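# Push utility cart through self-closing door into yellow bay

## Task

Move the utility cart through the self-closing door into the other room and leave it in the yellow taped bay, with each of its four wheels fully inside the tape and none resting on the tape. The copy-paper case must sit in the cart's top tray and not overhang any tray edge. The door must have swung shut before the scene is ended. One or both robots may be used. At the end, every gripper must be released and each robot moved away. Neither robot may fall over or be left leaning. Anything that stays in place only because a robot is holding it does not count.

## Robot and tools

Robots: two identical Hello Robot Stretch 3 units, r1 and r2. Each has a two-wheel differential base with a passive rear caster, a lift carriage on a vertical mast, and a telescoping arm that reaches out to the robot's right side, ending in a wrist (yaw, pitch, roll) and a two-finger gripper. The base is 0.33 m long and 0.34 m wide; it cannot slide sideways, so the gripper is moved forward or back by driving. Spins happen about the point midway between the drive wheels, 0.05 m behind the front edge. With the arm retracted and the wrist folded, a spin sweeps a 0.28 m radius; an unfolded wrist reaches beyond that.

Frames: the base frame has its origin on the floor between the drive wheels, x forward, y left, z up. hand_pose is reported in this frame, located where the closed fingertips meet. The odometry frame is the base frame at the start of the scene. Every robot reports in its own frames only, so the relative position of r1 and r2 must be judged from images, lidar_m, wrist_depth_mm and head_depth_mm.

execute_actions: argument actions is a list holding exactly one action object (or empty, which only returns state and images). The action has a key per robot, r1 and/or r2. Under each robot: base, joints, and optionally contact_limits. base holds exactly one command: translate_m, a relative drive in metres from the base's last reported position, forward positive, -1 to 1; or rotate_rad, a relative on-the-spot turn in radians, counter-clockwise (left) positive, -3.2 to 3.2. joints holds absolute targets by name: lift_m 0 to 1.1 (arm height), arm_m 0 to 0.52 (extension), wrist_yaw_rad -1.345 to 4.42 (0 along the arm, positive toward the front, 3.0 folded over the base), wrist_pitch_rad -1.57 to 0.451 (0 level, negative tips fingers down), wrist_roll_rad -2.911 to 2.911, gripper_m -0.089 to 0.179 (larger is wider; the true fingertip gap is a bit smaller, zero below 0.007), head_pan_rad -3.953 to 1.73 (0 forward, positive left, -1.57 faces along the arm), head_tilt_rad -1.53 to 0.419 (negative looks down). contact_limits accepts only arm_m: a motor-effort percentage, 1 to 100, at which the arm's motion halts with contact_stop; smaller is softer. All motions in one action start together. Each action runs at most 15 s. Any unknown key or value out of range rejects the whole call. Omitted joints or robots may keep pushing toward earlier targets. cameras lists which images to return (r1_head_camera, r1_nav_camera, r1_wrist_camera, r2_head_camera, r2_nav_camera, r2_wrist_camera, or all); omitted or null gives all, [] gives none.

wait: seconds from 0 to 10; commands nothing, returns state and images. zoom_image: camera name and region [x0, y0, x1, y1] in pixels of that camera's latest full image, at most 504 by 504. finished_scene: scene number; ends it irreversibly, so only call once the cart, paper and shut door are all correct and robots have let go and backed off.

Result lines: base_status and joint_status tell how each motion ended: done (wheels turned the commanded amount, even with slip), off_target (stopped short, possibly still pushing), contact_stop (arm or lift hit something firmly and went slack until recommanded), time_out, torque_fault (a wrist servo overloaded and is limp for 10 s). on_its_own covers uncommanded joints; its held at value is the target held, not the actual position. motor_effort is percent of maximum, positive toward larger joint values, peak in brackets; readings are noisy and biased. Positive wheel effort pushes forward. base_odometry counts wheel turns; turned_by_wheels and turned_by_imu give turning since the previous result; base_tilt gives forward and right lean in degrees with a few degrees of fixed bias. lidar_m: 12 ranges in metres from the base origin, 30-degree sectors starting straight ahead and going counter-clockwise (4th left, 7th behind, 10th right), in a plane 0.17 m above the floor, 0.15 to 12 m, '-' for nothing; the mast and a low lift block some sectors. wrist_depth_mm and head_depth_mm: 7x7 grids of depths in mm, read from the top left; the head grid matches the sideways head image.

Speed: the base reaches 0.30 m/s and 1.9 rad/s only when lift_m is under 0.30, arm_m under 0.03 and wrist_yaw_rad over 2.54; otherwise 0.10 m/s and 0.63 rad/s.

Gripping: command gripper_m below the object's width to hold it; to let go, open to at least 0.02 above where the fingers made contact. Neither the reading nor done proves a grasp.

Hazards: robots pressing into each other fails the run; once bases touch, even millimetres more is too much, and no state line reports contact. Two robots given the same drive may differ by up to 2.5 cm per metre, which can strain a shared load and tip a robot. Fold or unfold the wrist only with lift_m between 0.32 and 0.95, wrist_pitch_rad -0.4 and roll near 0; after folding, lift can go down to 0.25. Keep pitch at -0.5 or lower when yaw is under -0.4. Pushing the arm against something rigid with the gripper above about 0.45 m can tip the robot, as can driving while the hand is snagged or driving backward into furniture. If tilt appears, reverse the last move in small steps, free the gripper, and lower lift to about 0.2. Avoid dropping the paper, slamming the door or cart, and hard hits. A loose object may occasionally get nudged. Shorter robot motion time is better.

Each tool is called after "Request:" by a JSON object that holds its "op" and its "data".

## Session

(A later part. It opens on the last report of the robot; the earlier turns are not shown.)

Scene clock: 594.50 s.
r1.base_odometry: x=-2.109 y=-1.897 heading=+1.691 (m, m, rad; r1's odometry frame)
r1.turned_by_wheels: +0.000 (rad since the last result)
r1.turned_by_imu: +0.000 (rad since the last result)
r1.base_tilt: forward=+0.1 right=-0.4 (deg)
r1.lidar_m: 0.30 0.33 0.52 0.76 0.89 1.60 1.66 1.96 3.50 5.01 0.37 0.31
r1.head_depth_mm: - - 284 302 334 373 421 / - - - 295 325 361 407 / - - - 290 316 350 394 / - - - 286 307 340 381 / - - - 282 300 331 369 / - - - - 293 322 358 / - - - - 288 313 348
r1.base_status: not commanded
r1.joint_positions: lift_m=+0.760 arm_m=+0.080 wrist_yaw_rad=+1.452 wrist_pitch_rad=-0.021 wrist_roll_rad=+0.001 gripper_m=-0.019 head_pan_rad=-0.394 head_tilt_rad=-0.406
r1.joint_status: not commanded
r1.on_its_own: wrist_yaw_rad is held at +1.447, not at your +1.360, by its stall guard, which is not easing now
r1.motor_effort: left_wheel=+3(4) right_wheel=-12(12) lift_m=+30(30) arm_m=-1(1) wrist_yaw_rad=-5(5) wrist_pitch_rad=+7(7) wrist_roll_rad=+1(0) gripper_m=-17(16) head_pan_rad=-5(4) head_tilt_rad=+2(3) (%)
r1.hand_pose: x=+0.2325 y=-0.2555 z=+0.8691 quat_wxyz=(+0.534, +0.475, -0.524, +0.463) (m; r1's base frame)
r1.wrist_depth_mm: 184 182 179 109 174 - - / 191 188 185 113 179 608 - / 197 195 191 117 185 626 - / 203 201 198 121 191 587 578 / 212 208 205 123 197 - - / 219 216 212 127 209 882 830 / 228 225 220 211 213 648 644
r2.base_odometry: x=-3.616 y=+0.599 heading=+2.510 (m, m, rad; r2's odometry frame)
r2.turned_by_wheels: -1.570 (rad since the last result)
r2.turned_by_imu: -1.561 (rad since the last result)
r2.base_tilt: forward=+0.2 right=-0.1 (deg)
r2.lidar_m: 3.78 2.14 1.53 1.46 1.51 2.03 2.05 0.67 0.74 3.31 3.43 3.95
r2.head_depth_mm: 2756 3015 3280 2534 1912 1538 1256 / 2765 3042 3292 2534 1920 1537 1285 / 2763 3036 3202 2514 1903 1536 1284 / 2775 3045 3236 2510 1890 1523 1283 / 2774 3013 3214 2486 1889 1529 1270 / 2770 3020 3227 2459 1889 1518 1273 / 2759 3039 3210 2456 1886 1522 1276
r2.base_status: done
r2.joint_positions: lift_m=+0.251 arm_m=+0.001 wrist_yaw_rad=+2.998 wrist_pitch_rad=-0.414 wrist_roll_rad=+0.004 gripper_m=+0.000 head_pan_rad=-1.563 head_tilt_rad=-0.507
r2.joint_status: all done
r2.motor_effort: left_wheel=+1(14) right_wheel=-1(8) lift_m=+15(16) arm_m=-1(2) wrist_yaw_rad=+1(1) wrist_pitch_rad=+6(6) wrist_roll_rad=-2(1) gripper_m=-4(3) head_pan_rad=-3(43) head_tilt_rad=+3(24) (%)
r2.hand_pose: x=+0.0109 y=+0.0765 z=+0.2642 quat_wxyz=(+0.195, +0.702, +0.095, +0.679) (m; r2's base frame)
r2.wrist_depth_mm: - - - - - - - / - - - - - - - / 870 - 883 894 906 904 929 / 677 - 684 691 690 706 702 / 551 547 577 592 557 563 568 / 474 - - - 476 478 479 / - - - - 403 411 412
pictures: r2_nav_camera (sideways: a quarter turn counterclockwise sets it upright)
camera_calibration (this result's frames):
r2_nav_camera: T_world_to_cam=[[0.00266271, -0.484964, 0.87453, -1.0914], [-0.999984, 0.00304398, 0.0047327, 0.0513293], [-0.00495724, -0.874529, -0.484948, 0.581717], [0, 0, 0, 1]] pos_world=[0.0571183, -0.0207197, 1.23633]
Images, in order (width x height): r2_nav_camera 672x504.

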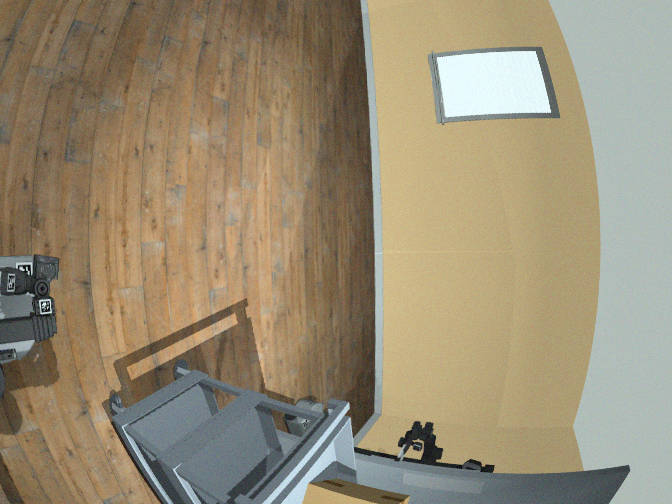

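Request:
{"op": "execute_actions", "data": {"actions": [{"r2":{"base":{"translate_m":-0.9}}}], "cameras": []}}

Request:
{"op": "execute_actions", "data": {"actions": [{"r2":{"joints":{"lift_m":0.45}}}], "cameras": []}}

Request:
{"op": "execute_actions", "data": {"actions": [{"r2":{"joints":{"lift_m":0.725,"wrist_yaw_rad":1.5}}}], "cameras": ["r2_nav_camera","r2_head_camera"]}}

Scene clock: 599.43 s.
r1.base_odometry: x=-2.109 y=-1.897 heading=+1.691 (m, m, rad; r1's odometry frame)
r1.turned_by_wheels: +0.000 (rad since the last result)
r1.turned_by_imu: +0.000 (rad since the last result)
r1.base_tilt: forward=+0.1 right=-0.4 (deg)
r1.lidar_m: 0.30 0.33 0.52 0.76 0.89 1.60 1.67 1.96 3.49 4.99 0.38 0.30
r1.head_depth_mm: - - 284 302 333 373 422 / - - - 295 325 361 408 / - - - 290 315 350 394 / - - - 286 308 340 381 / - - - 283 300 330 369 / - - - - 293 322 357 / - - - - 288 313 347
r1.base_status: not commanded
r1.joint_positions: lift_m=+0.760 arm_m=+0.080 wrist_yaw_rad=+1.452 wrist_pitch_rad=-0.021 wrist_roll_rad=+0.001 gripper_m=-0.019 head_pan_rad=-0.394 head_tilt_rad=-0.406
r1.joint_status: not commanded
r1.on_its_own: wrist_yaw_rad is held at +1.447, not at your +1.360, by its stall guard, which is not easing now
r1.motor_effort: left_wheel=+3(3) right_wheel=-12(12) lift_m=+30(30) arm_m=-2(1) wrist_yaw_rad=-5(5) wrist_pitch_rad=+7(7) wrist_roll_rad=+0(1) gripper_m=-17(18) head_pan_rad=-4(4) head_tilt_rad=+3(2) (%)
r1.hand_pose: x=+0.2325 y=-0.2555 z=+0.8691 quat_wxyz=(+0.534, +0.475, -0.524, +0.463) (m; r1's base frame)
r1.wrist_depth_mm: 185 182 180 109 174 - - / 190 189 185 113 179 601 - / 197 195 191 116 185 634 - / 203 201 198 121 192 582 579 / 211 209 204 123 197 - - / 218 216 212 127 208 874 814 / 228 224 219 211 213 646 646
r2.base_odometry: x=-2.890 y=+0.068 heading=+2.510 (m, m, rad; r2's odometry frame)
r2.turned_by_wheels: +0.000 (rad since the last result)
r2.turned_by_imu: -0.002 (rad since the last result)
r2.base_tilt: forward=+0.2 right=-0.1 (deg)
r2.lidar_m: 4.71 2.10 1.50 1.43 1.48 1.19 1.14 1.17 0.49 0.44 0.44 4.62
r2.head_depth_mm: 1087 1196 1324 1478 718 702 1254 / 1072 1175 1271 1386 751 844 824 / 1093 1192 668 636 700 902 840 / 2770 3042 661 553 625 609 816 / 2779 3021 657 595 674 596 816 / 2773 3001 656 656 715 586 814 / 2779 3023 700 745 739 574 812
r2.base_status: done
r2.joint_positions: lift_m=+0.251 arm_m=+0.001 wrist_yaw_rad=+2.998 wrist_pitch_rad=-0.414 wrist_roll_rad=+0.004 gripper_m=+0.000 head_pan_rad=-1.563 head_tilt_rad=-0.507
r2.joint_status: not commanded
r2.motor_effort: left_wheel=+2(8) right_wheel=-1(7) lift_m=+15(16) arm_m=-1(1) wrist_yaw_rad=+1(1) wrist_pitch_rad=+6(6) wrist_roll_rad=-1(1) gripper_m=-4(3) head_pan_rad=-3(2) head_tilt_rad=+3(2) (%)
r2.hand_pose: x=+0.0109 y=+0.0765 z=+0.2642 quat_wxyz=(+0.195, +0.702, +0.095, +0.679) (m; r2's base frame)
r2.wrist_depth_mm: - - - - - - - / - - - - - - - / 892 - 904 878 898 908 913 / 682 - 691 693 707 696 699 / 560 546 576 589 556 564 564 / 479 - - - 466 475 477 / - - - - 411 408 412
pictures: none
No camera images: the call's "cameras" was empty. Leave "cameras" out to get every camera's image.

Scene clock: 602.10 s.
r1.base_odometry: x=-2.109 y=-1.897 heading=+1.691 (m, m, rad; r1's odometry frame)
r1.turned_by_wheels: +0.000 (rad since the last result)
r1.turned_by_imu: +0.000 (rad since the last result)
r1.base_tilt: forward=+0.1 right=-0.4 (deg)
r1.lidar_m: 0.30 0.33 0.51 0.76 0.89 1.60 1.66 1.96 3.48 5.01 0.37 0.30
r1.head_depth_mm: - - 284 302 334 373 421 / - - - 295 324 361 407 / - - - 290 316 351 394 / - - - 286 308 340 381 / - - - 283 300 331 369 / - - - - 293 322 358 / - - - - 288 313 347
r1.base_status: not commanded
r1.joint_positions: lift_m=+0.760 arm_m=+0.080 wrist_yaw_rad=+1.452 wrist_pitch_rad=-0.021 wrist_roll_rad=+0.001 gripper_m=-0.019 head_pan_rad=-0.394 head_tilt_rad=-0.406
r1.joint_status: not commanded
r1.on_its_own: wrist_yaw_rad is held at +1.447, not at your +1.360, by its stall guard, which is not easing now
r1.motor_effort: left_wheel=+3(3) right_wheel=-12(12) lift_m=+30(30) arm_m=-1(1) wrist_yaw_rad=-5(5) wrist_pitch_rad=+7(7) wrist_roll_rad=+1(0) gripper_m=-18(17) head_pan_rad=-4(3) head_tilt_rad=+2(3) (%)
r1.hand_pose: x=+0.2325 y=-0.2555 z=+0.8691 quat_wxyz=(+0.534, +0.475, -0.524, +0.463) (m; r1's base frame)
r1.wrist_depth_mm: 184 182 179 109 174 - - / 190 188 185 113 180 611 - / 197 194 192 117 185 631 - / 203 201 198 121 192 577 578 / 211 208 204 123 198 - - / 219 215 212 127 208 880 805 / 227 224 220 211 213 648 642
r2.base_odometry: x=-2.890 y=+0.068 heading=+2.510 (m, m, rad; r2's odometry frame)
r2.turned_by_wheels: +0.000 (rad since the last result)
r2.turned_by_imu: +0.001 (rad since the last result)
r2.base_tilt: forward=+0.2 right=-0.1 (deg)
r2.lidar_m: 4.69 2.11 1.50 1.43 1.48 1.19 1.14 1.17 0.49 0.44 0.44 4.58
r2.head_depth_mm: 1091 1195 1322 1482 718 700 1261 / 1071 1178 1270 1377 751 843 824 / 1092 1189 667 635 698 903 839 / 2781 3036 662 554 624 607 817 / 2769 3055 659 595 674 597 814 / 2784 3022 656 656 717 587 814 / 2782 3023 699 743 738 574 813
r2.base_status: not commanded
r2.joint_positions: lift_m=+0.449 arm_m=+0.001 wrist_yaw_rad=+2.998 wrist_pitch_rad=-0.414 wrist_roll_rad=+0.004 gripper_m=+0.000 head_pan_rad=-1.563 head_tilt_rad=-0.507
r2.joint_status: all done
r2.motor_effort: left_wheel=+2(1) right_wheel=-1(1) lift_m=+47(50) arm_m=-1(1) wrist_yaw_rad=+2(2) wrist_pitch_rad=+6(6) wrist_roll_rad=-1(1) gripper_m=-4(3) head_pan_rad=-3(4) head_tilt_rad=+3(3) (%)
r2.hand_pose: x=+0.0109 y=+0.0765 z=+0.4628 quat_wxyz=(+0.195, +0.702, +0.095, +0.679) (m; r2's base frame)
r2.wrist_depth_mm: - - - - - - - / - - - - - - - / - - - - - - - / - - - - - - - / 841 832 867 915 856 851 871 / 715 720 - - 709 711 724 / 609 616 616 620 620 623 623
pictures: none
No camera images: the call's "cameras" was empty. Leave "cameras" out to get every camera's image.

Scene clock: 605.43 s.
r1.base_odometry: x=-2.109 y=-1.897 heading=+1.691 (m, m, rad; r1's odometry frame)
r1.turned_by_wheels: +0.000 (rad since the last result)
r1.turned_by_imu: +0.000 (rad since the last result)
r1.base_tilt: forward=+0.1 right=-0.4 (deg)
r1.lidar_m: 0.30 0.33 0.52 0.76 0.89 1.60 1.67 1.95 3.47 5.00 0.38 0.30
r1.head_depth_mm: - - 284 303 334 372 421 / - - - 294 324 361 408 / - - - 290 316 350 394 / - - - 286 308 340 381 / - - - 283 300 331 369 / - - - - 293 321 357 / - - - - 288 313 347
r1.base_status: not commanded
r1.joint_positions: lift_m=+0.760 arm_m=+0.080 wrist_yaw_rad=+1.452 wrist_pitch_rad=-0.021 wrist_roll_rad=+0.001 gripper_m=-0.019 head_pan_rad=-0.394 head_tilt_rad=-0.406
r1.joint_status: not commanded
r1.on_its_own: wrist_yaw_rad is held at +1.447, not at your +1.360, by its stall guard, which is not easing now
r1.motor_effort: left_wheel=+3(3) right_wheel=-12(12) lift_m=+30(30) arm_m=-1(1) wrist_yaw_rad=-5(5) wrist_pitch_rad=+7(7) wrist_roll_rad=+0(0) gripper_m=-18(17) head_pan_rad=-4(5) head_tilt_rad=+2(3) (%)
r1.hand_pose: x=+0.2325 y=-0.2555 z=+0.8691 quat_wxyz=(+0.534, +0.475, -0.524, +0.463) (m; r1's base frame)
r1.wrist_depth_mm: 185 182 179 109 174 - - / 190 188 185 113 179 604 - / 197 194 191 117 185 633 - / 204 201 198 121 191 587 583 / 211 208 204 123 197 - - / 219 216 212 127 208 873 822 / 227 225 220 210 213 645 641
r2.base_odometry: x=-2.890 y=+0.068 heading=+2.510 (m, m, rad; r2's odometry frame)
r2.turned_by_wheels: +0.000 (rad since the last result)
r2.turned_by_imu: +0.001 (rad since the last result)
r2.base_tilt: forward=+0.2 right=-0.1 (deg)
r2.lidar_m: 4.69 2.10 1.50 1.43 1.48 1.19 1.14 1.17 0.49 0.44 0.44 4.59
r2.head_depth_mm: 1085 1198 1326 1482 718 701 1261 / 1076 1175 1274 1373 749 845 826 / 1088 1196 666 636 700 903 841 / 2769 3025 663 554 624 608 816 / 2765 3041 658 594 672 597 815 / 2765 3036 655 655 715 587 813 / 2768 2996 699 745 737 574 812
r2.base_status: not commanded
r2.joint_positions: lift_m=+0.724 arm_m=+0.001 wrist_yaw_rad=+1.503 wrist_pitch_rad=-0.415 wrist_roll_rad=+0.003 gripper_m=+0.000 head_pan_rad=-1.563 head_tilt_rad=-0.507
r2.joint_status: all done
r2.motor_effort: left_wheel=+2(2) right_wheel=-1(1) lift_m=+48(45) arm_m=-1(1) wrist_yaw_rad=-3(3) wrist_pitch_rad=+6(6) wrist_roll_rad=-1(1) gripper_m=-3(3) head_pan_rad=-4(4) head_tilt_rad=+3(3) (%)
r2.hand_pose: x=+0.2029 y=-0.1615 z=+0.7378 quat_wxyz=(+0.605, +0.579, -0.407, +0.365) (m; r2's base frame)
r2.wrist_depth_mm: - - - - - - 242 / - - - - - - 249 / - - - - - - - / - - - - - - - / - - - - - 464 529 / - - - - - 450 475 / 911 901 908 913 889 396 408
pictures: r2_head_camera (sideways: a quarter turn clockwise sets it upright), r2_nav_camera (sideways: a quarter turn counterclockwise sets it upright)
camera_calibration (this result's frames):
r2_head_camera: T_world_to_cam=[[-0.0344875, 0.530112, -0.847226, 1.12251], [0.999035, 0.0413538, -0.0147919, 0.013988], [0.0271946, -0.846918, -0.531027, 0.654922], [0, 0, 0, 1]] pos_world=[0.00692768, -0.0409688, 1.29901]
r2_nav_camera: T_world_to_cam=[[0.00266277, -0.484964, 0.87453, -1.0914], [-0.999984, 0.00304386, 0.0047327, 0.0513293], [-0.00495713, -0.874529, -0.484948, 0.581717], [0, 0, 0, 1]] pos_world=[0.0571183, -0.0207197, 1.23633]
Images, in order (width x height): r2_head_camera 896x504, r2_nav_camera 672x504.

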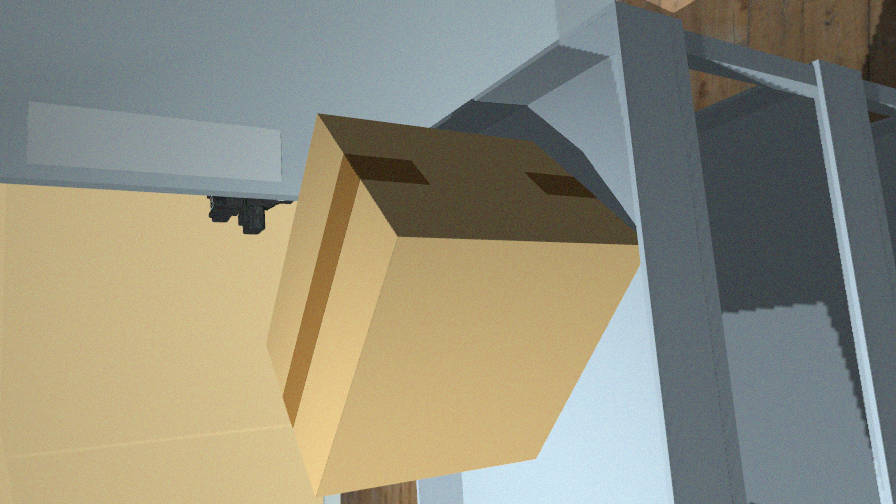

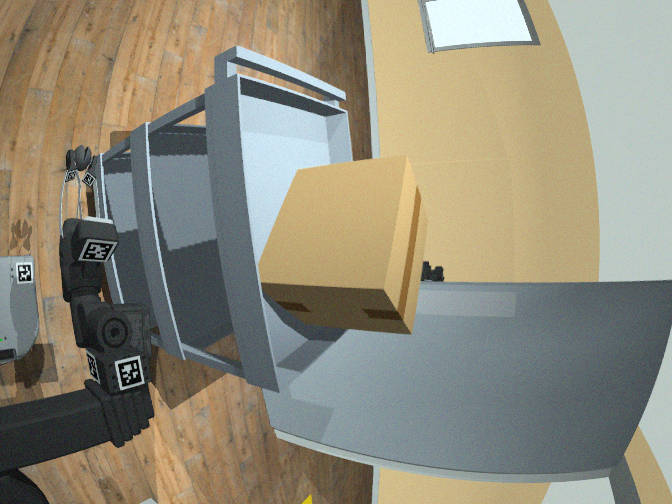

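Request:
{"op": "execute_actions", "data": {"actions": [{"r2":{"joints":{"wrist_pitch_rad":0,"wrist_yaw_rad":0.45,"gripper_m":-0.02}}}], "cameras": ["r2_nav_camera"]}}

Request:
{"op": "execute_actions", "data": {"actions": [{"r2":{"joints":{"arm_m":0.2},"contact_limits":{"arm_m":24}}}], "cameras": ["r2_nav_camera"]}}

Scene clock: 607.43 s.
r1.base_odometry: x=-2.109 y=-1.897 heading=+1.691 (m, m, rad; r1's odometry frame)
r1.turned_by_wheels: +0.000 (rad since the last result)
r1.turned_by_imu: +0.000 (rad since the last result)
r1.base_tilt: forward=+0.1 right=-0.4 (deg)
r1.lidar_m: 0.30 0.33 0.52 0.76 0.89 1.60 1.67 1.96 3.50 5.00 0.38 0.31
r1.head_depth_mm: - - 284 302 334 373 422 / - - - 294 324 361 408 / - - - 289 316 350 393 / - - - 286 307 340 380 / - - - 283 300 330 369 / - - - - 293 321 358 / - - - - 289 313 347
r1.base_status: not commanded
r1.joint_positions: lift_m=+0.760 arm_m=+0.080 wrist_yaw_rad=+1.452 wrist_pitch_rad=-0.021 wrist_roll_rad=+0.001 gripper_m=-0.019 head_pan_rad=-0.394 head_tilt_rad=-0.406
r1.joint_status: not commanded
r1.on_its_own: wrist_yaw_rad is held at +1.447, not at your +1.360, by its stall guard, which is not easing now
r1.motor_effort: left_wheel=+3(3) right_wheel=-12(12) lift_m=+30(30) arm_m=-1(1) wrist_yaw_rad=-5(5) wrist_pitch_rad=+7(7) wrist_roll_rad=+0(1) gripper_m=-17(17) head_pan_rad=-4(3) head_tilt_rad=+3(3) (%)
r1.hand_pose: x=+0.2325 y=-0.2555 z=+0.8691 quat_wxyz=(+0.534, +0.475, -0.524, +0.463) (m; r1's base frame)
r1.wrist_depth_mm: 184 182 179 109 174 - - / 190 188 185 113 179 606 - / 197 194 191 117 185 629 - / 204 201 198 121 191 582 580 / 211 209 206 123 196 - - / 220 215 211 127 208 868 810 / 227 224 220 211 212 648 642
r2.base_odometry: x=-2.890 y=+0.068 heading=+2.510 (m, m, rad; r2's odometry frame)
r2.turned_by_wheels: +0.000 (rad since the last result)
r2.turned_by_imu: +0.000 (rad since the last result)
r2.base_tilt: forward=+0.1 right=-0.1 (deg)
r2.lidar_m: 4.71 2.10 1.50 1.44 1.48 1.20 1.14 1.17 0.49 0.44 0.44 4.61
r2.head_depth_mm: 1088 1196 1324 1486 719 699 1260 / 1076 1177 1271 1382 751 843 823 / 1089 1195 669 636 700 902 838 / 2799 3048 662 553 624 607 836 / 2781 3050 657 596 673 591 817 / 2766 3036 655 655 715 581 805 / 2784 2999 699 746 740 575 813
r2.base_status: not commanded
r2.joint_positions: lift_m=+0.724 arm_m=+0.001 wrist_yaw_rad=+0.453 wrist_pitch_rad=-0.026 wrist_roll_rad=+0.003 gripper_m=-0.019 head_pan_rad=-1.563 head_tilt_rad=-0.507
r2.joint_status: all done
r2.motor_effort: left_wheel=+1(1) right_wheel=-1(1) lift_m=+48(48) arm_m=-2(2) wrist_yaw_rad=-4(6) wrist_pitch_rad=+11(11) wrist_roll_rad=-1(1) gripper_m=-12(91) head_pan_rad=-4(4) head_tilt_rad=+2(3) (%)
r2.hand_pose: x=+0.0904 y=-0.3759 z=+0.8322 quat_wxyz=(+0.690, +0.168, -0.688, +0.149) (m; r2's base frame)
r2.wrist_depth_mm: - - - 403 291 238 303 / - - - 411 296 246 321 / - - - 426 303 255 343 / 259 245 231 217 206 194 185 / 270 253 238 220 209 198 189 / 312 - - - 217 203 195 / 327 - 632 645 645 638 956
pictures: r2_nav_camera (sideways: a quarter turn counterclockwise sets it upright)
camera_calibration (this result's frames):
r2_nav_camera: T_world_to_cam=[[0.00266277, -0.484964, 0.87453, -1.0914], [-0.999984, 0.00304386, 0.0047327, 0.0513293], [-0.00495713, -0.874529, -0.484948, 0.581717], [0, 0, 0, 1]] pos_world=[0.0571183, -0.0207197, 1.23633]
Images, in order (width x height): r2_nav_camera 672x504.

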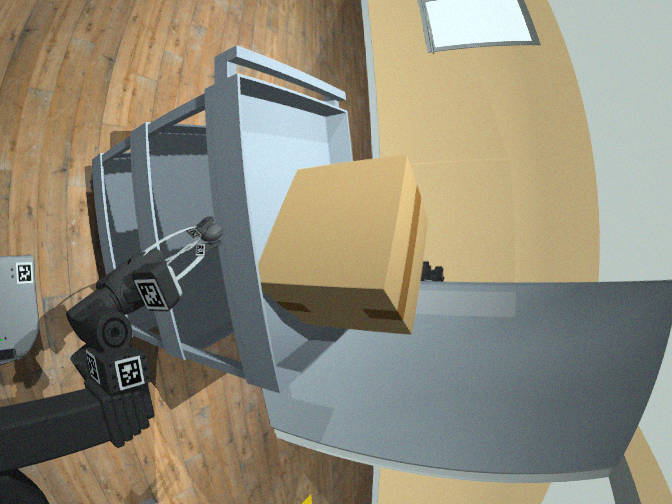

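Scene clock: 610.60 s.
r1.base_odometry: x=-2.109 y=-1.897 heading=+1.691 (m, m, rad; r1's odometry frame)
r1.turned_by_wheels: +0.000 (rad since the last result)
r1.turned_by_imu: +0.000 (rad since the last result)
r1.base_tilt: forward=+0.1 right=-0.4 (deg)
r1.lidar_m: 0.30 0.33 0.52 0.76 0.89 1.61 1.67 1.96 3.48 5.00 0.38 0.30
r1.head_depth_mm: - - 284 302 334 373 422 / - - - 295 325 361 407 / - - - 289 316 350 394 / - - - 286 307 340 381 / - - - 283 300 331 369 / - - - - 293 322 358 / - - - - 289 313 348
r1.base_status: not commanded
r1.joint_positions: lift_m=+0.760 arm_m=+0.080 wrist_yaw_rad=+1.452 wrist_pitch_rad=-0.021 wrist_roll_rad=+0.001 gripper_m=-0.019 head_pan_rad=-0.394 head_tilt_rad=-0.406
r1.joint_status: not commanded
r1.on_its_own: wrist_yaw_rad is held at +1.447, not at your +1.360, by its stall guard, which is not easing now
r1.motor_effort: left_wheel=+3(3) right_wheel=-12(12) lift_m=+30(30) arm_m=-1(1) wrist_yaw_rad=-5(5) wrist_pitch_rad=+7(7) wrist_roll_rad=+1(0) gripper_m=-17(17) head_pan_rad=-4(5) head_tilt_rad=+2(2) (%)
r1.hand_pose: x=+0.2325 y=-0.2555 z=+0.8691 quat_wxyz=(+0.534, +0.475, -0.524, +0.463) (m; r1's base frame)
r1.wrist_depth_mm: 184 182 179 109 175 548 428 / 191 188 184 113 179 512 438 / 198 195 191 117 185 525 454 / 204 201 197 121 191 424 419 / 211 208 205 122 197 939 921 / 219 216 212 127 208 859 815 / 227 224 219 211 214 681 653
r2.base_odometry: x=-2.890 y=+0.068 heading=+2.510 (m, m, rad; r2's odometry frame)
r2.turned_by_wheels: +0.000 (rad since the last result)
r2.turned_by_imu: +0.010 (rad since the last result)
r2.base_tilt: forward=+0.2 right=-0.1 (deg)
r2.lidar_m: 4.69 2.08 1.50 1.43 1.48 1.19 1.14 1.18 0.67 0.60 0.60 4.64
r2.head_depth_mm: 1085 1188 1312 1469 1672 1541 1319 / 1067 1169 1287 1396 799 - 1227 / 2684 1185 872 912 838 - 1090 / 2779 3010 718 761 740 - 1104 / 2784 3017 711 749 732 952 1106 / 2778 3019 754 824 798 974 1100 / 2778 3002 813 898 706 974 1076
r2.base_status: not commanded
r2.joint_positions: lift_m=+0.724 arm_m=+0.200 wrist_yaw_rad=+0.455 wrist_pitch_rad=-0.024 wrist_roll_rad=+0.003 gripper_m=-0.019 head_pan_rad=-1.563 head_tilt_rad=-0.504
r2.joint_status: all done
r2.motor_effort: left_wheel=+0(7) right_wheel=+0(25) lift_m=+45(48) arm_m=+5(12) wrist_yaw_rad=-6(61) wrist_pitch_rad=+10(22) wrist_roll_rad=-1(1) gripper_m=-12(16) head_pan_rad=-3(5) head_tilt_rad=+1(3) (%)
r2.contact_limits: arm_m 24 (drawing in: default 14, maximum 24; extending or still: default 22, maximum 35)
r2.hand_pose: x=+0.0908 y=-0.5742 z=+0.8329 quat_wxyz=(+0.690, +0.168, -0.688, +0.151) (m; r2's base frame)
r2.wrist_depth_mm: - - - 296 215 238 642 / - - - 303 221 250 660 / - - 677 313 226 262 666 / 212 201 191 181 170 162 325 / 218 206 194 178 172 162 155 / 229 214 202 - 176 167 159 / - - 630 606 182 174 164
pictures: r2_nav_camera (sideways: a quarter turn counterclockwise sets it upright)
camera_calibration (this result's frames):
r2_nav_camera: T_world_to_cam=[[0.0024679, -0.482532, 0.875875, -1.09316], [-0.999983, 0.00342175, 0.00470268, 0.0513684], [-0.00526622, -0.875872, -0.482515, 0.578553], [0, 0, 0, 1]] pos_world=[0.0571121, -0.0209204, 1.23639]
Images, in order (width x height): r2_nav_camera 672x504.

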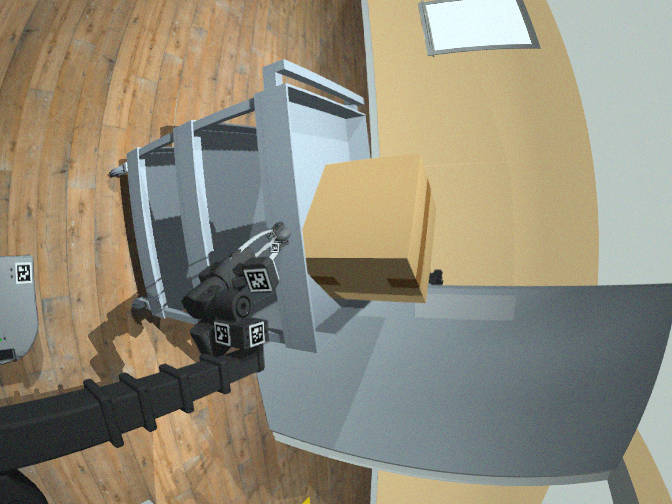

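Request:
{"op": "execute_actions", "data": {"actions": [{"r2":{"joints":{"arm_m":0.27,"head_tilt_rad":-0.85},"contact_limits":{"arm_m":24}}}], "cameras": ["r2_head_camera"]}}

Request:
{"op": "execute_actions", "data": {"actions": [{"r2":{"joints":{"arm_m":0.0}}}], "cameras": ["r2_head_camera","r2_nav_camera"]}}

Scene clock: 612.97 s.
r1.base_odometry: x=-2.109 y=-1.897 heading=+1.691 (m, m, rad; r1's odometry frame)
r1.turned_by_wheels: +0.000 (rad since the last result)
r1.turned_by_imu: +0.000 (rad since the last result)
r1.base_tilt: forward=+0.1 right=-0.4 (deg)
r1.lidar_m: 0.30 0.33 0.52 0.76 0.90 1.60 1.67 1.95 3.49 4.99 0.37 0.30
r1.head_depth_mm: - - 284 302 334 373 421 / - - - 295 324 361 407 / - - - 290 316 350 394 / - - - 286 308 340 380 / - - - 282 300 331 369 / - - - - 293 322 358 / - - - - 288 313 347
r1.base_status: not commanded
r1.joint_positions: lift_m=+0.760 arm_m=+0.080 wrist_yaw_rad=+1.452 wrist_pitch_rad=-0.021 wrist_roll_rad=+0.001 gripper_m=-0.019 head_pan_rad=-0.394 head_tilt_rad=-0.406
r1.joint_status: not commanded
r1.on_its_own: wrist_yaw_rad is held at +1.447, not at your +1.360, by its stall guard, which is not easing now
r1.motor_effort: left_wheel=+3(3) right_wheel=-12(12) lift_m=+30(30) arm_m=-1(1) wrist_yaw_rad=-5(5) wrist_pitch_rad=+7(7) wrist_roll_rad=+0(0) gripper_m=-17(17) head_pan_rad=-4(4) head_tilt_rad=+3(3) (%)
r1.hand_pose: x=+0.2325 y=-0.2555 z=+0.8691 quat_wxyz=(+0.534, +0.475, -0.524, +0.463) (m; r1's base frame)
r1.wrist_depth_mm: 184 182 179 109 174 484 399 / 191 188 184 113 179 476 405 / 197 195 191 117 185 490 414 / 203 201 198 121 191 351 352 / 212 209 204 123 198 361 359 / 220 216 213 127 209 857 820 / 228 224 220 211 213 669 654
r2.base_odometry: x=-2.890 y=+0.068 heading=+2.510 (m, m, rad; r2's odometry frame)
r2.turned_by_wheels: +0.000 (rad since the last result)
r2.turned_by_imu: -0.001 (rad since the last result)
r2.base_tilt: forward=+0.2 right=-0.1 (deg)
r2.lidar_m: 4.67 2.08 1.50 1.44 1.48 1.19 1.14 1.18 1.37 0.66 0.66 4.65
r2.head_depth_mm: 1150 1341 1599 1675 1467 - - / 1142 1262 1453 - 1449 1261 1113 / 1062 895 790 1335 1351 1257 1118 / 682 788 763 1373 1351 1255 1120 / 643 749 762 1085 1318 1254 1119 / 690 814 774 1057 1314 1259 1123 / 745 877 754 1052 1273 1251 1116
r2.base_status: not commanded
r2.joint_positions: lift_m=+0.724 arm_m=+0.269 wrist_yaw_rad=+0.497 wrist_pitch_rad=-0.024 wrist_roll_rad=+0.003 gripper_m=-0.019 head_pan_rad=-1.563 head_tilt_rad=-0.839
r2.joint_status: all done
r2.on_its_own: wrist_yaw_rad is held at +0.497, not at your +0.450, by its stall guard, which is not easing now
r2.motor_effort: left_wheel=+0(6) right_wheel=+2(10) lift_m=+45(46) arm_m=+6(10) wrist_yaw_rad=-1(42) wrist_pitch_rad=+10(11) wrist_roll_rad=-1(1) gripper_m=-12(15) head_pan_rad=-4(4) head_tilt_rad=-5(25) (%)
r2.contact_limits: arm_m 24 (drawing in: default 14, maximum 24; extending or still: default 22, maximum 35)
r2.hand_pose: x=+0.1005 y=-0.6391 z=+0.8328 quat_wxyz=(+0.687, +0.183, -0.684, +0.165) (m; r2's base frame)
r2.wrist_depth_mm: - - - 292 212 243 582 / - - - 299 219 252 586 / - - 680 308 227 264 412 / 218 204 193 180 170 159 324 / 222 209 195 179 170 160 151 / 236 217 205 - 175 165 156 / - - 619 595 181 170 160
pictures: r2_head_camera (sideways: a quarter turn clockwise sets it upright)
camera_calibration (this result's frames):
r2_head_camera: T_world_to_cam=[[-0.0361081, 0.777425, -0.627939, 0.83671], [0.999029, 0.0439609, -0.00302054, -0.00134087], [0.0252565, -0.627438, -0.778257, 0.976514], [0, 0, 0, 1]] pos_world=[0.00688819, -0.0377176, 1.28538]
Images, in order (width x height): r2_head_camera 896x504.

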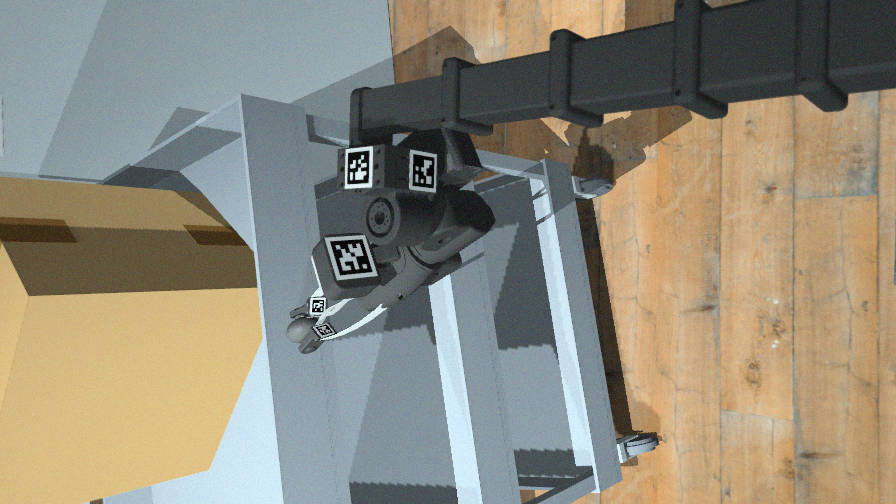

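Scene clock: 616.17 s.
r1.base_odometry: x=-2.109 y=-1.897 heading=+1.691 (m, m, rad; r1's odometry frame)
r1.turned_by_wheels: +0.000 (rad since the last result)
r1.turned_by_imu: +0.000 (rad since the last result)
r1.base_tilt: forward=+0.1 right=-0.4 (deg)
r1.lidar_m: 0.30 0.33 0.52 0.76 0.89 1.60 1.67 1.96 3.49 4.98 0.38 0.30
r1.head_depth_mm: - - 284 302 334 372 421 / - - - 295 324 361 407 / - - - 290 316 351 394 / - - - 286 307 340 380 / - - - 283 300 331 369 / - - - - 293 322 358 / - - - - 289 313 347
r1.base_status: not commanded
r1.joint_positions: lift_m=+0.760 arm_m=+0.080 wrist_yaw_rad=+1.452 wrist_pitch_rad=-0.021 wrist_roll_rad=+0.001 gripper_m=-0.019 head_pan_rad=-0.394 head_tilt_rad=-0.406
r1.joint_status: not commanded
r1.on_its_own: wrist_yaw_rad is held at +1.447, not at your +1.360, by its stall guard, which is not easing now
r1.motor_effort: left_wheel=+3(3) right_wheel=-12(12) lift_m=+30(30) arm_m=-1(1) wrist_yaw_rad=-5(5) wrist_pitch_rad=+7(7) wrist_roll_rad=+1(0) gripper_m=-17(17) head_pan_rad=-4(4) head_tilt_rad=+2(1) (%)
r1.hand_pose: x=+0.2325 y=-0.2555 z=+0.8691 quat_wxyz=(+0.534, +0.475, -0.524, +0.463) (m; r1's base frame)
r1.wrist_depth_mm: 185 182 179 109 174 480 395 / 190 188 184 113 179 475 403 / 197 194 191 117 186 487 412 / 204 201 198 121 191 353 351 / 211 209 204 122 198 357 360 / 220 215 213 127 207 864 815 / 228 223 219 211 212 670 659
r2.base_odometry: x=-2.890 y=+0.068 heading=+2.510 (m, m, rad; r2's odometry frame)
r2.turned_by_wheels: +0.000 (rad since the last result)
r2.turned_by_imu: +0.001 (rad since the last result)
r2.base_tilt: forward=+0.2 right=-0.1 (deg)
r2.lidar_m: 4.68 2.08 1.50 1.43 1.48 1.19 1.14 1.18 1.37 0.66 0.66 4.65
r2.head_depth_mm: 1156 1346 1601 1676 1437 1303 - / 1140 1265 1487 1636 1437 1302 1088 / 981 894 1098 1098 1354 1304 1090 / 680 790 795 1110 1326 - 1104 / 641 748 773 1079 1292 1239 1114 / 690 813 773 1059 1318 1254 1114 / 745 876 754 1053 1271 1252 1117
r2.base_status: not commanded
r2.joint_positions: lift_m=+0.724 arm_m=+0.001 wrist_yaw_rad=+0.497 wrist_pitch_rad=-0.024 wrist_roll_rad=+0.003 gripper_m=-0.019 head_pan_rad=-1.563 head_tilt_rad=-0.839
r2.joint_status: all done
r2.on_its_own: wrist_yaw_rad is held at +0.497, not at your +0.450, by its stall guard, which is not easing now
r2.motor_effort: left_wheel=+0(0) right_wheel=+1(2) lift_m=+46(45) arm_m=-1(5) wrist_yaw_rad=-1(1) wrist_pitch_rad=+10(10) wrist_roll_rad=-1(1) gripper_m=-12(12) head_pan_rad=-2(3) head_tilt_rad=-5(6) (%)
r2.hand_pose: x=+0.1005 y=-0.3707 z=+0.8328 quat_wxyz=(+0.687, +0.183, -0.684, +0.165) (m; r2's base frame)
r2.wrist_depth_mm: - - - - 482 479 810 / - - - - 497 501 829 / - - 832 638 469 500 827 / - - 484 450 421 399 379 / - - - - - 913 409 / - - - - 832 843 905 / - - 553 648 650 639 538
pictures: r2_head_camera (sideways: a quarter turn clockwise sets it upright), r2_nav_camera (sideways: a quarter turn counterclockwise sets it upright)
camera_calibration (this result's frames):
r2_head_camera: T_world_to_cam=[[-0.0361082, 0.777497, -0.627849, 0.836592], [0.999029, 0.0439608, -0.00301629, -0.0013464], [0.0252556, -0.627348, -0.77833, 0.976609], [0, 0, 0, 1]] pos_world=[0.00688816, -0.0377157, 1.28537]
r2_nav_camera: T_world_to_cam=[[0.00438456, -0.743728, 0.668468, -0.822809], [-0.999967, 0.00128945, 0.00799352, 0.0470868], [-0.00680696, -0.668482, -0.743698, 0.918324], [0, 0, 0, 1]] pos_world=[0.0569439, 0.00187589, 1.2326]
Images, in order (width x height): r2_head_camera 896x504, r2_nav_camera 672x504.

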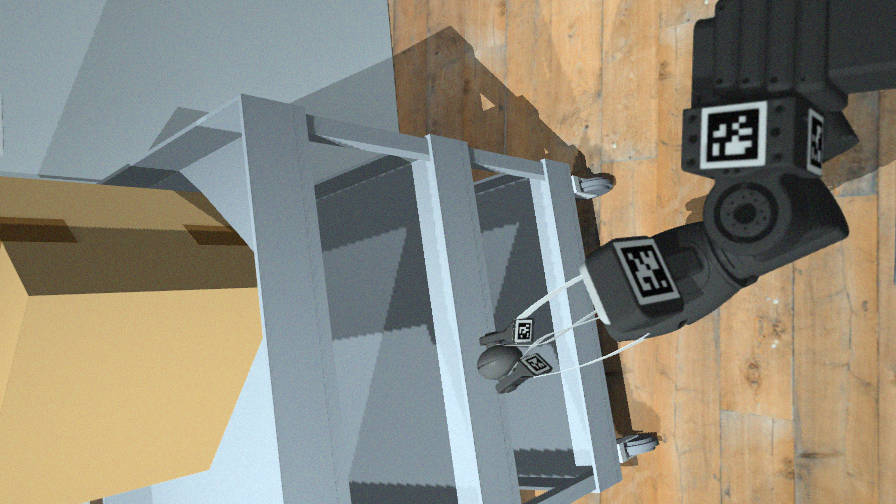

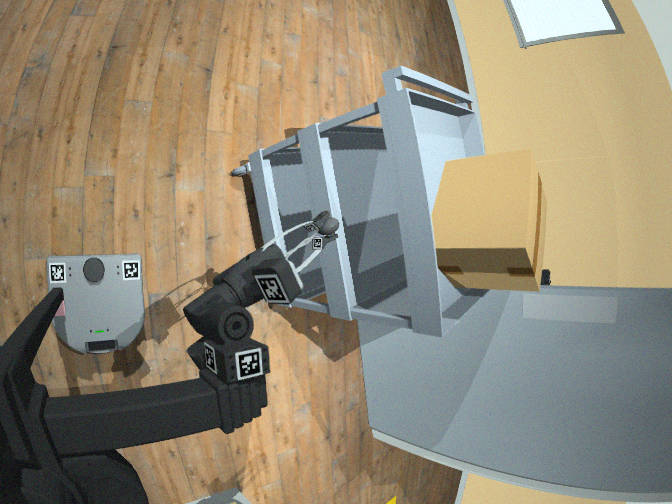

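Request:
{"op": "execute_actions", "data": {"actions": [{"r2":{"base":{"translate_m":0.2},"joints":{"wrist_yaw_rad":0.4}}}], "cameras": []}}

Request:
{"op": "execute_actions", "data": {"actions": [{"r2":{"joints":{"arm_m":0.31},"contact_limits":{"arm_m":24}}}], "cameras": ["r2_head_camera","r2_nav_camera"]}}

Scene clock: 620.13 s.
r1.base_odometry: x=-2.109 y=-1.897 heading=+1.691 (m, m, rad; r1's odometry frame)
r1.turned_by_wheels: +0.000 (rad since the last result)
r1.turned_by_imu: +0.000 (rad since the last result)
r1.base_tilt: forward=+0.1 right=-0.4 (deg)
r1.lidar_m: 0.30 0.33 0.52 0.76 0.89 1.60 1.67 1.96 3.49 5.02 0.38 0.30
r1.head_depth_mm: - - 284 303 334 373 421 / - - - 295 324 362 407 / - - - 290 316 351 394 / - - - 286 308 340 381 / - - - 283 300 331 369 / - - - - 293 322 358 / - - - - 288 313 347
r1.base_status: not commanded
r1.joint_positions: lift_m=+0.760 arm_m=+0.080 wrist_yaw_rad=+1.452 wrist_pitch_rad=-0.021 wrist_roll_rad=+0.001 gripper_m=-0.019 head_pan_rad=-0.394 head_tilt_rad=-0.406
r1.joint_status: not commanded
r1.on_its_own: wrist_yaw_rad is held at +1.447, not at your +1.360, by its stall guard, which is not easing now
r1.motor_effort: left_wheel=+3(3) right_wheel=-12(12) lift_m=+30(30) arm_m=-1(1) wrist_yaw_rad=-4(5) wrist_pitch_rad=+7(7) wrist_roll_rad=+1(1) gripper_m=-17(16) head_pan_rad=-4(4) head_tilt_rad=+3(2) (%)
r1.hand_pose: x=+0.2325 y=-0.2555 z=+0.8691 quat_wxyz=(+0.534, +0.475, -0.524, +0.463) (m; r1's base frame)
r1.wrist_depth_mm: 185 182 179 109 173 481 395 / 190 188 184 113 180 469 404 / 197 195 191 117 185 483 410 / 204 201 198 121 192 351 355 / 211 207 205 123 197 359 361 / 219 215 212 127 208 860 828 / 227 224 220 211 213 671 669
r2.base_odometry: x=-3.051 y=+0.186 heading=+2.510 (m, m, rad; r2's odometry frame)
r2.turned_by_wheels: +0.000 (rad since the last result)
r2.turned_by_imu: +0.001 (rad since the last result)
r2.base_tilt: forward=+0.1 right=-0.1 (deg)
r2.lidar_m: 4.49 2.09 1.51 1.44 1.48 1.40 1.34 1.38 0.70 0.62 0.62 4.66
r2.head_depth_mm: 725 898 931 1085 1409 1301 - / 642 739 785 1088 1340 1302 1088 / 673 768 811 1081 1346 1302 1084 / 717 825 759 1058 1323 - 1102 / 773 890 757 1085 1260 1235 1120 / 2887 951 740 1055 1377 1255 1122 / 2900 943 748 1655 1424 1255 1115
r2.base_status: done
r2.joint_positions: lift_m=+0.724 arm_m=+0.001 wrist_yaw_rad=+0.403 wrist_pitch_rad=-0.024 wrist_roll_rad=+0.003 gripper_m=-0.019 head_pan_rad=-1.563 head_tilt_rad=-0.839
r2.joint_status: all done
r2.motor_effort: left_wheel=+0(5) right_wheel=+1(5) lift_m=+45(46) arm_m=-1(1) wrist_yaw_rad=-2(5) wrist_pitch_rad=+10(10) wrist_roll_rad=-1(1) gripper_m=-12(12) head_pan_rad=-3(3) head_tilt_rad=-5(5) (%)
r2.hand_pose: x=+0.0787 y=-0.3813 z=+0.8328 quat_wxyz=(+0.694, +0.150, -0.692, +0.133) (m; r2's base frame)
r2.wrist_depth_mm: - - - - 568 453 403 / - - - - 573 464 412 / - - - 844 565 456 417 / - - 430 392 382 370 356 / - - - 644 - - 873 / - - - - 835 827 898 / - - - 613 639 643 608
pictures: none
No camera images: the call's "cameras" was empty. Leave "cameras" out to get every camera's image.

Scene clock: 623.77 s.
r1.base_odometry: x=-2.109 y=-1.897 heading=+1.691 (m, m, rad; r1's odometry frame)
r1.turned_by_wheels: +0.000 (rad since the last result)
r1.turned_by_imu: +0.000 (rad since the last result)
r1.base_tilt: forward=+0.2 right=-0.4 (deg)
r1.lidar_m: 0.30 0.33 0.51 0.76 0.89 1.60 1.67 1.96 3.49 0.99 0.38 0.30
r1.head_depth_mm: - - 284 303 334 372 421 / - - - 295 325 361 407 / - - - 290 316 350 393 / - - - 286 307 340 380 / - - - 282 300 331 369 / - - - - 293 322 358 / - - - - 289 313 348
r1.base_status: not commanded
r1.joint_positions: lift_m=+0.760 arm_m=+0.080 wrist_yaw_rad=+1.452 wrist_pitch_rad=-0.021 wrist_roll_rad=+0.001 gripper_m=-0.019 head_pan_rad=-0.394 head_tilt_rad=-0.406
r1.joint_status: not commanded
r1.on_its_own: wrist_yaw_rad is held at +1.447, not at your +1.360, by its stall guard, which is not easing now
r1.motor_effort: left_wheel=+3(3) right_wheel=-12(12) lift_m=+30(30) arm_m=-1(1) wrist_yaw_rad=-4(4) wrist_pitch_rad=+7(7) wrist_roll_rad=+1(0) gripper_m=-17(18) head_pan_rad=-4(4) head_tilt_rad=+2(3) (%)
r1.hand_pose: x=+0.2325 y=-0.2555 z=+0.8691 quat_wxyz=(+0.534, +0.475, -0.524, +0.463) (m; r1's base frame)
r1.wrist_depth_mm: 185 182 179 109 174 428 360 / 191 187 186 113 180 437 365 / 197 194 191 117 186 447 375 / 203 201 197 121 191 437 361 / 211 209 205 123 197 294 289 / 220 216 212 127 208 312 766 / 227 224 219 211 213 640 657
r2.base_odometry: x=-3.051 y=+0.186 heading=+2.510 (m, m, rad; r2's odometry frame)
r2.turned_by_wheels: +0.000 (rad since the last result)
r2.turned_by_imu: -0.007 (rad since the last result)
r2.base_tilt: forward=+0.2 right=-0.1 (deg)
r2.lidar_m: 4.50 2.10 1.51 1.44 1.48 1.41 1.34 1.38 0.78 0.71 0.71 4.59
r2.head_depth_mm: 1106 924 1005 1613 1438 - - / 731 833 1159 - 1391 1250 1117 / 715 790 820 1413 1370 1257 1121 / 765 863 795 1374 1356 1254 1122 / 823 917 1164 1105 1343 1253 1119 / 2786 949 1118 1079 1375 1252 1118 / 2839 916 854 1654 1427 1252 1113
r2.base_status: not commanded
r2.joint_positions: lift_m=+0.724 arm_m=+0.309 wrist_yaw_rad=+0.426 wrist_pitch_rad=-0.026 wrist_roll_rad=+0.003 gripper_m=-0.019 head_pan_rad=-1.564 head_tilt_rad=-0.841
r2.joint_status: all done
r2.on_its_own: wrist_yaw_rad is at rest, and its effort (-32) is outside its rest range (-12 to +12)
r2.motor_effort: left_wheel=+6(14) right_wheel=-8(23) lift_m=+46(46) arm_m=+7(12) wrist_yaw_rad=-32(73) wrist_pitch_rad=+11(15) wrist_roll_rad=-1(1) gripper_m=-15(18) head_pan_rad=-3(3) head_tilt_rad=-5(5) (%)
r2.contact_limits: arm_m 24 (drawing in: default 14, maximum 24; extending or still: default 22, maximum 35)
r2.hand_pose: x=+0.0842 y=-0.6870 z=+0.8325 quat_wxyz=(+0.692, +0.159, -0.690, +0.140) (m; r2's base frame)
r2.wrist_depth_mm: - - - - 326 257 213 / - - - - 336 261 216 / - - - 644 344 266 219 / 212 200 190 179 169 160 153 / 217 206 193 178 170 161 153 / - 213 202 - 174 167 157 / - - 621 587 182 172 162
pictures: r2_head_camera (sideways: a quarter turn clockwise sets it upright), r2_nav_camera (sideways: a quarter turn counterclockwise sets it upright)
camera_calibration (this result's frames):
r2_head_camera: T_world_to_cam=[[-0.0358394, 0.778535, -0.626577, 0.834934], [0.999044, 0.043611, -0.0029565, -0.00142434], [0.0250239, -0.626084, -0.779354, 0.977942], [0, 0, 0, 1]] pos_world=[0.00687458, -0.037689, 1.28531]
r2_nav_camera: T_world_to_cam=[[0.00412818, -0.74482, 0.667253, -0.821223], [-0.999967, 0.00163137, 0.00800765, 0.0470684], [-0.0070528, -0.667263, -0.744788, 0.919744], [0, 0, 0, 1]] pos_world=[0.0569437, 0.00197102, 1.2326]
Images, in order (width x height): r2_head_camera 896x504, r2_nav_camera 672x504.

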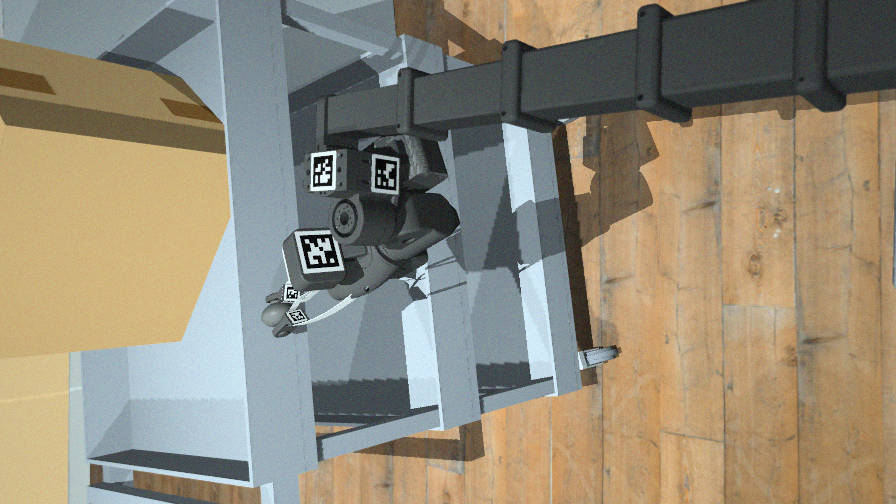

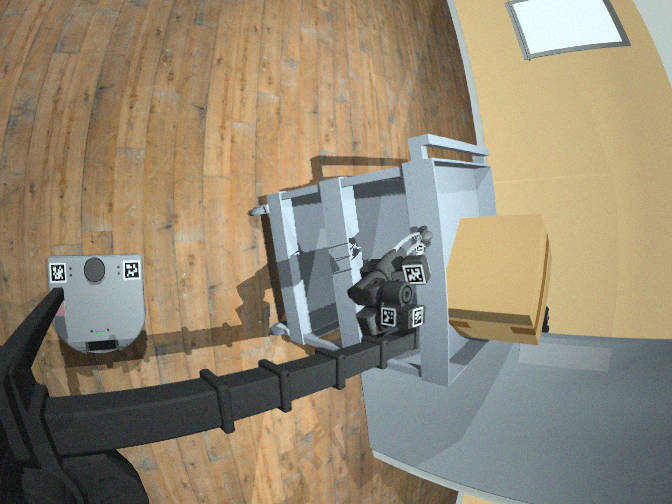

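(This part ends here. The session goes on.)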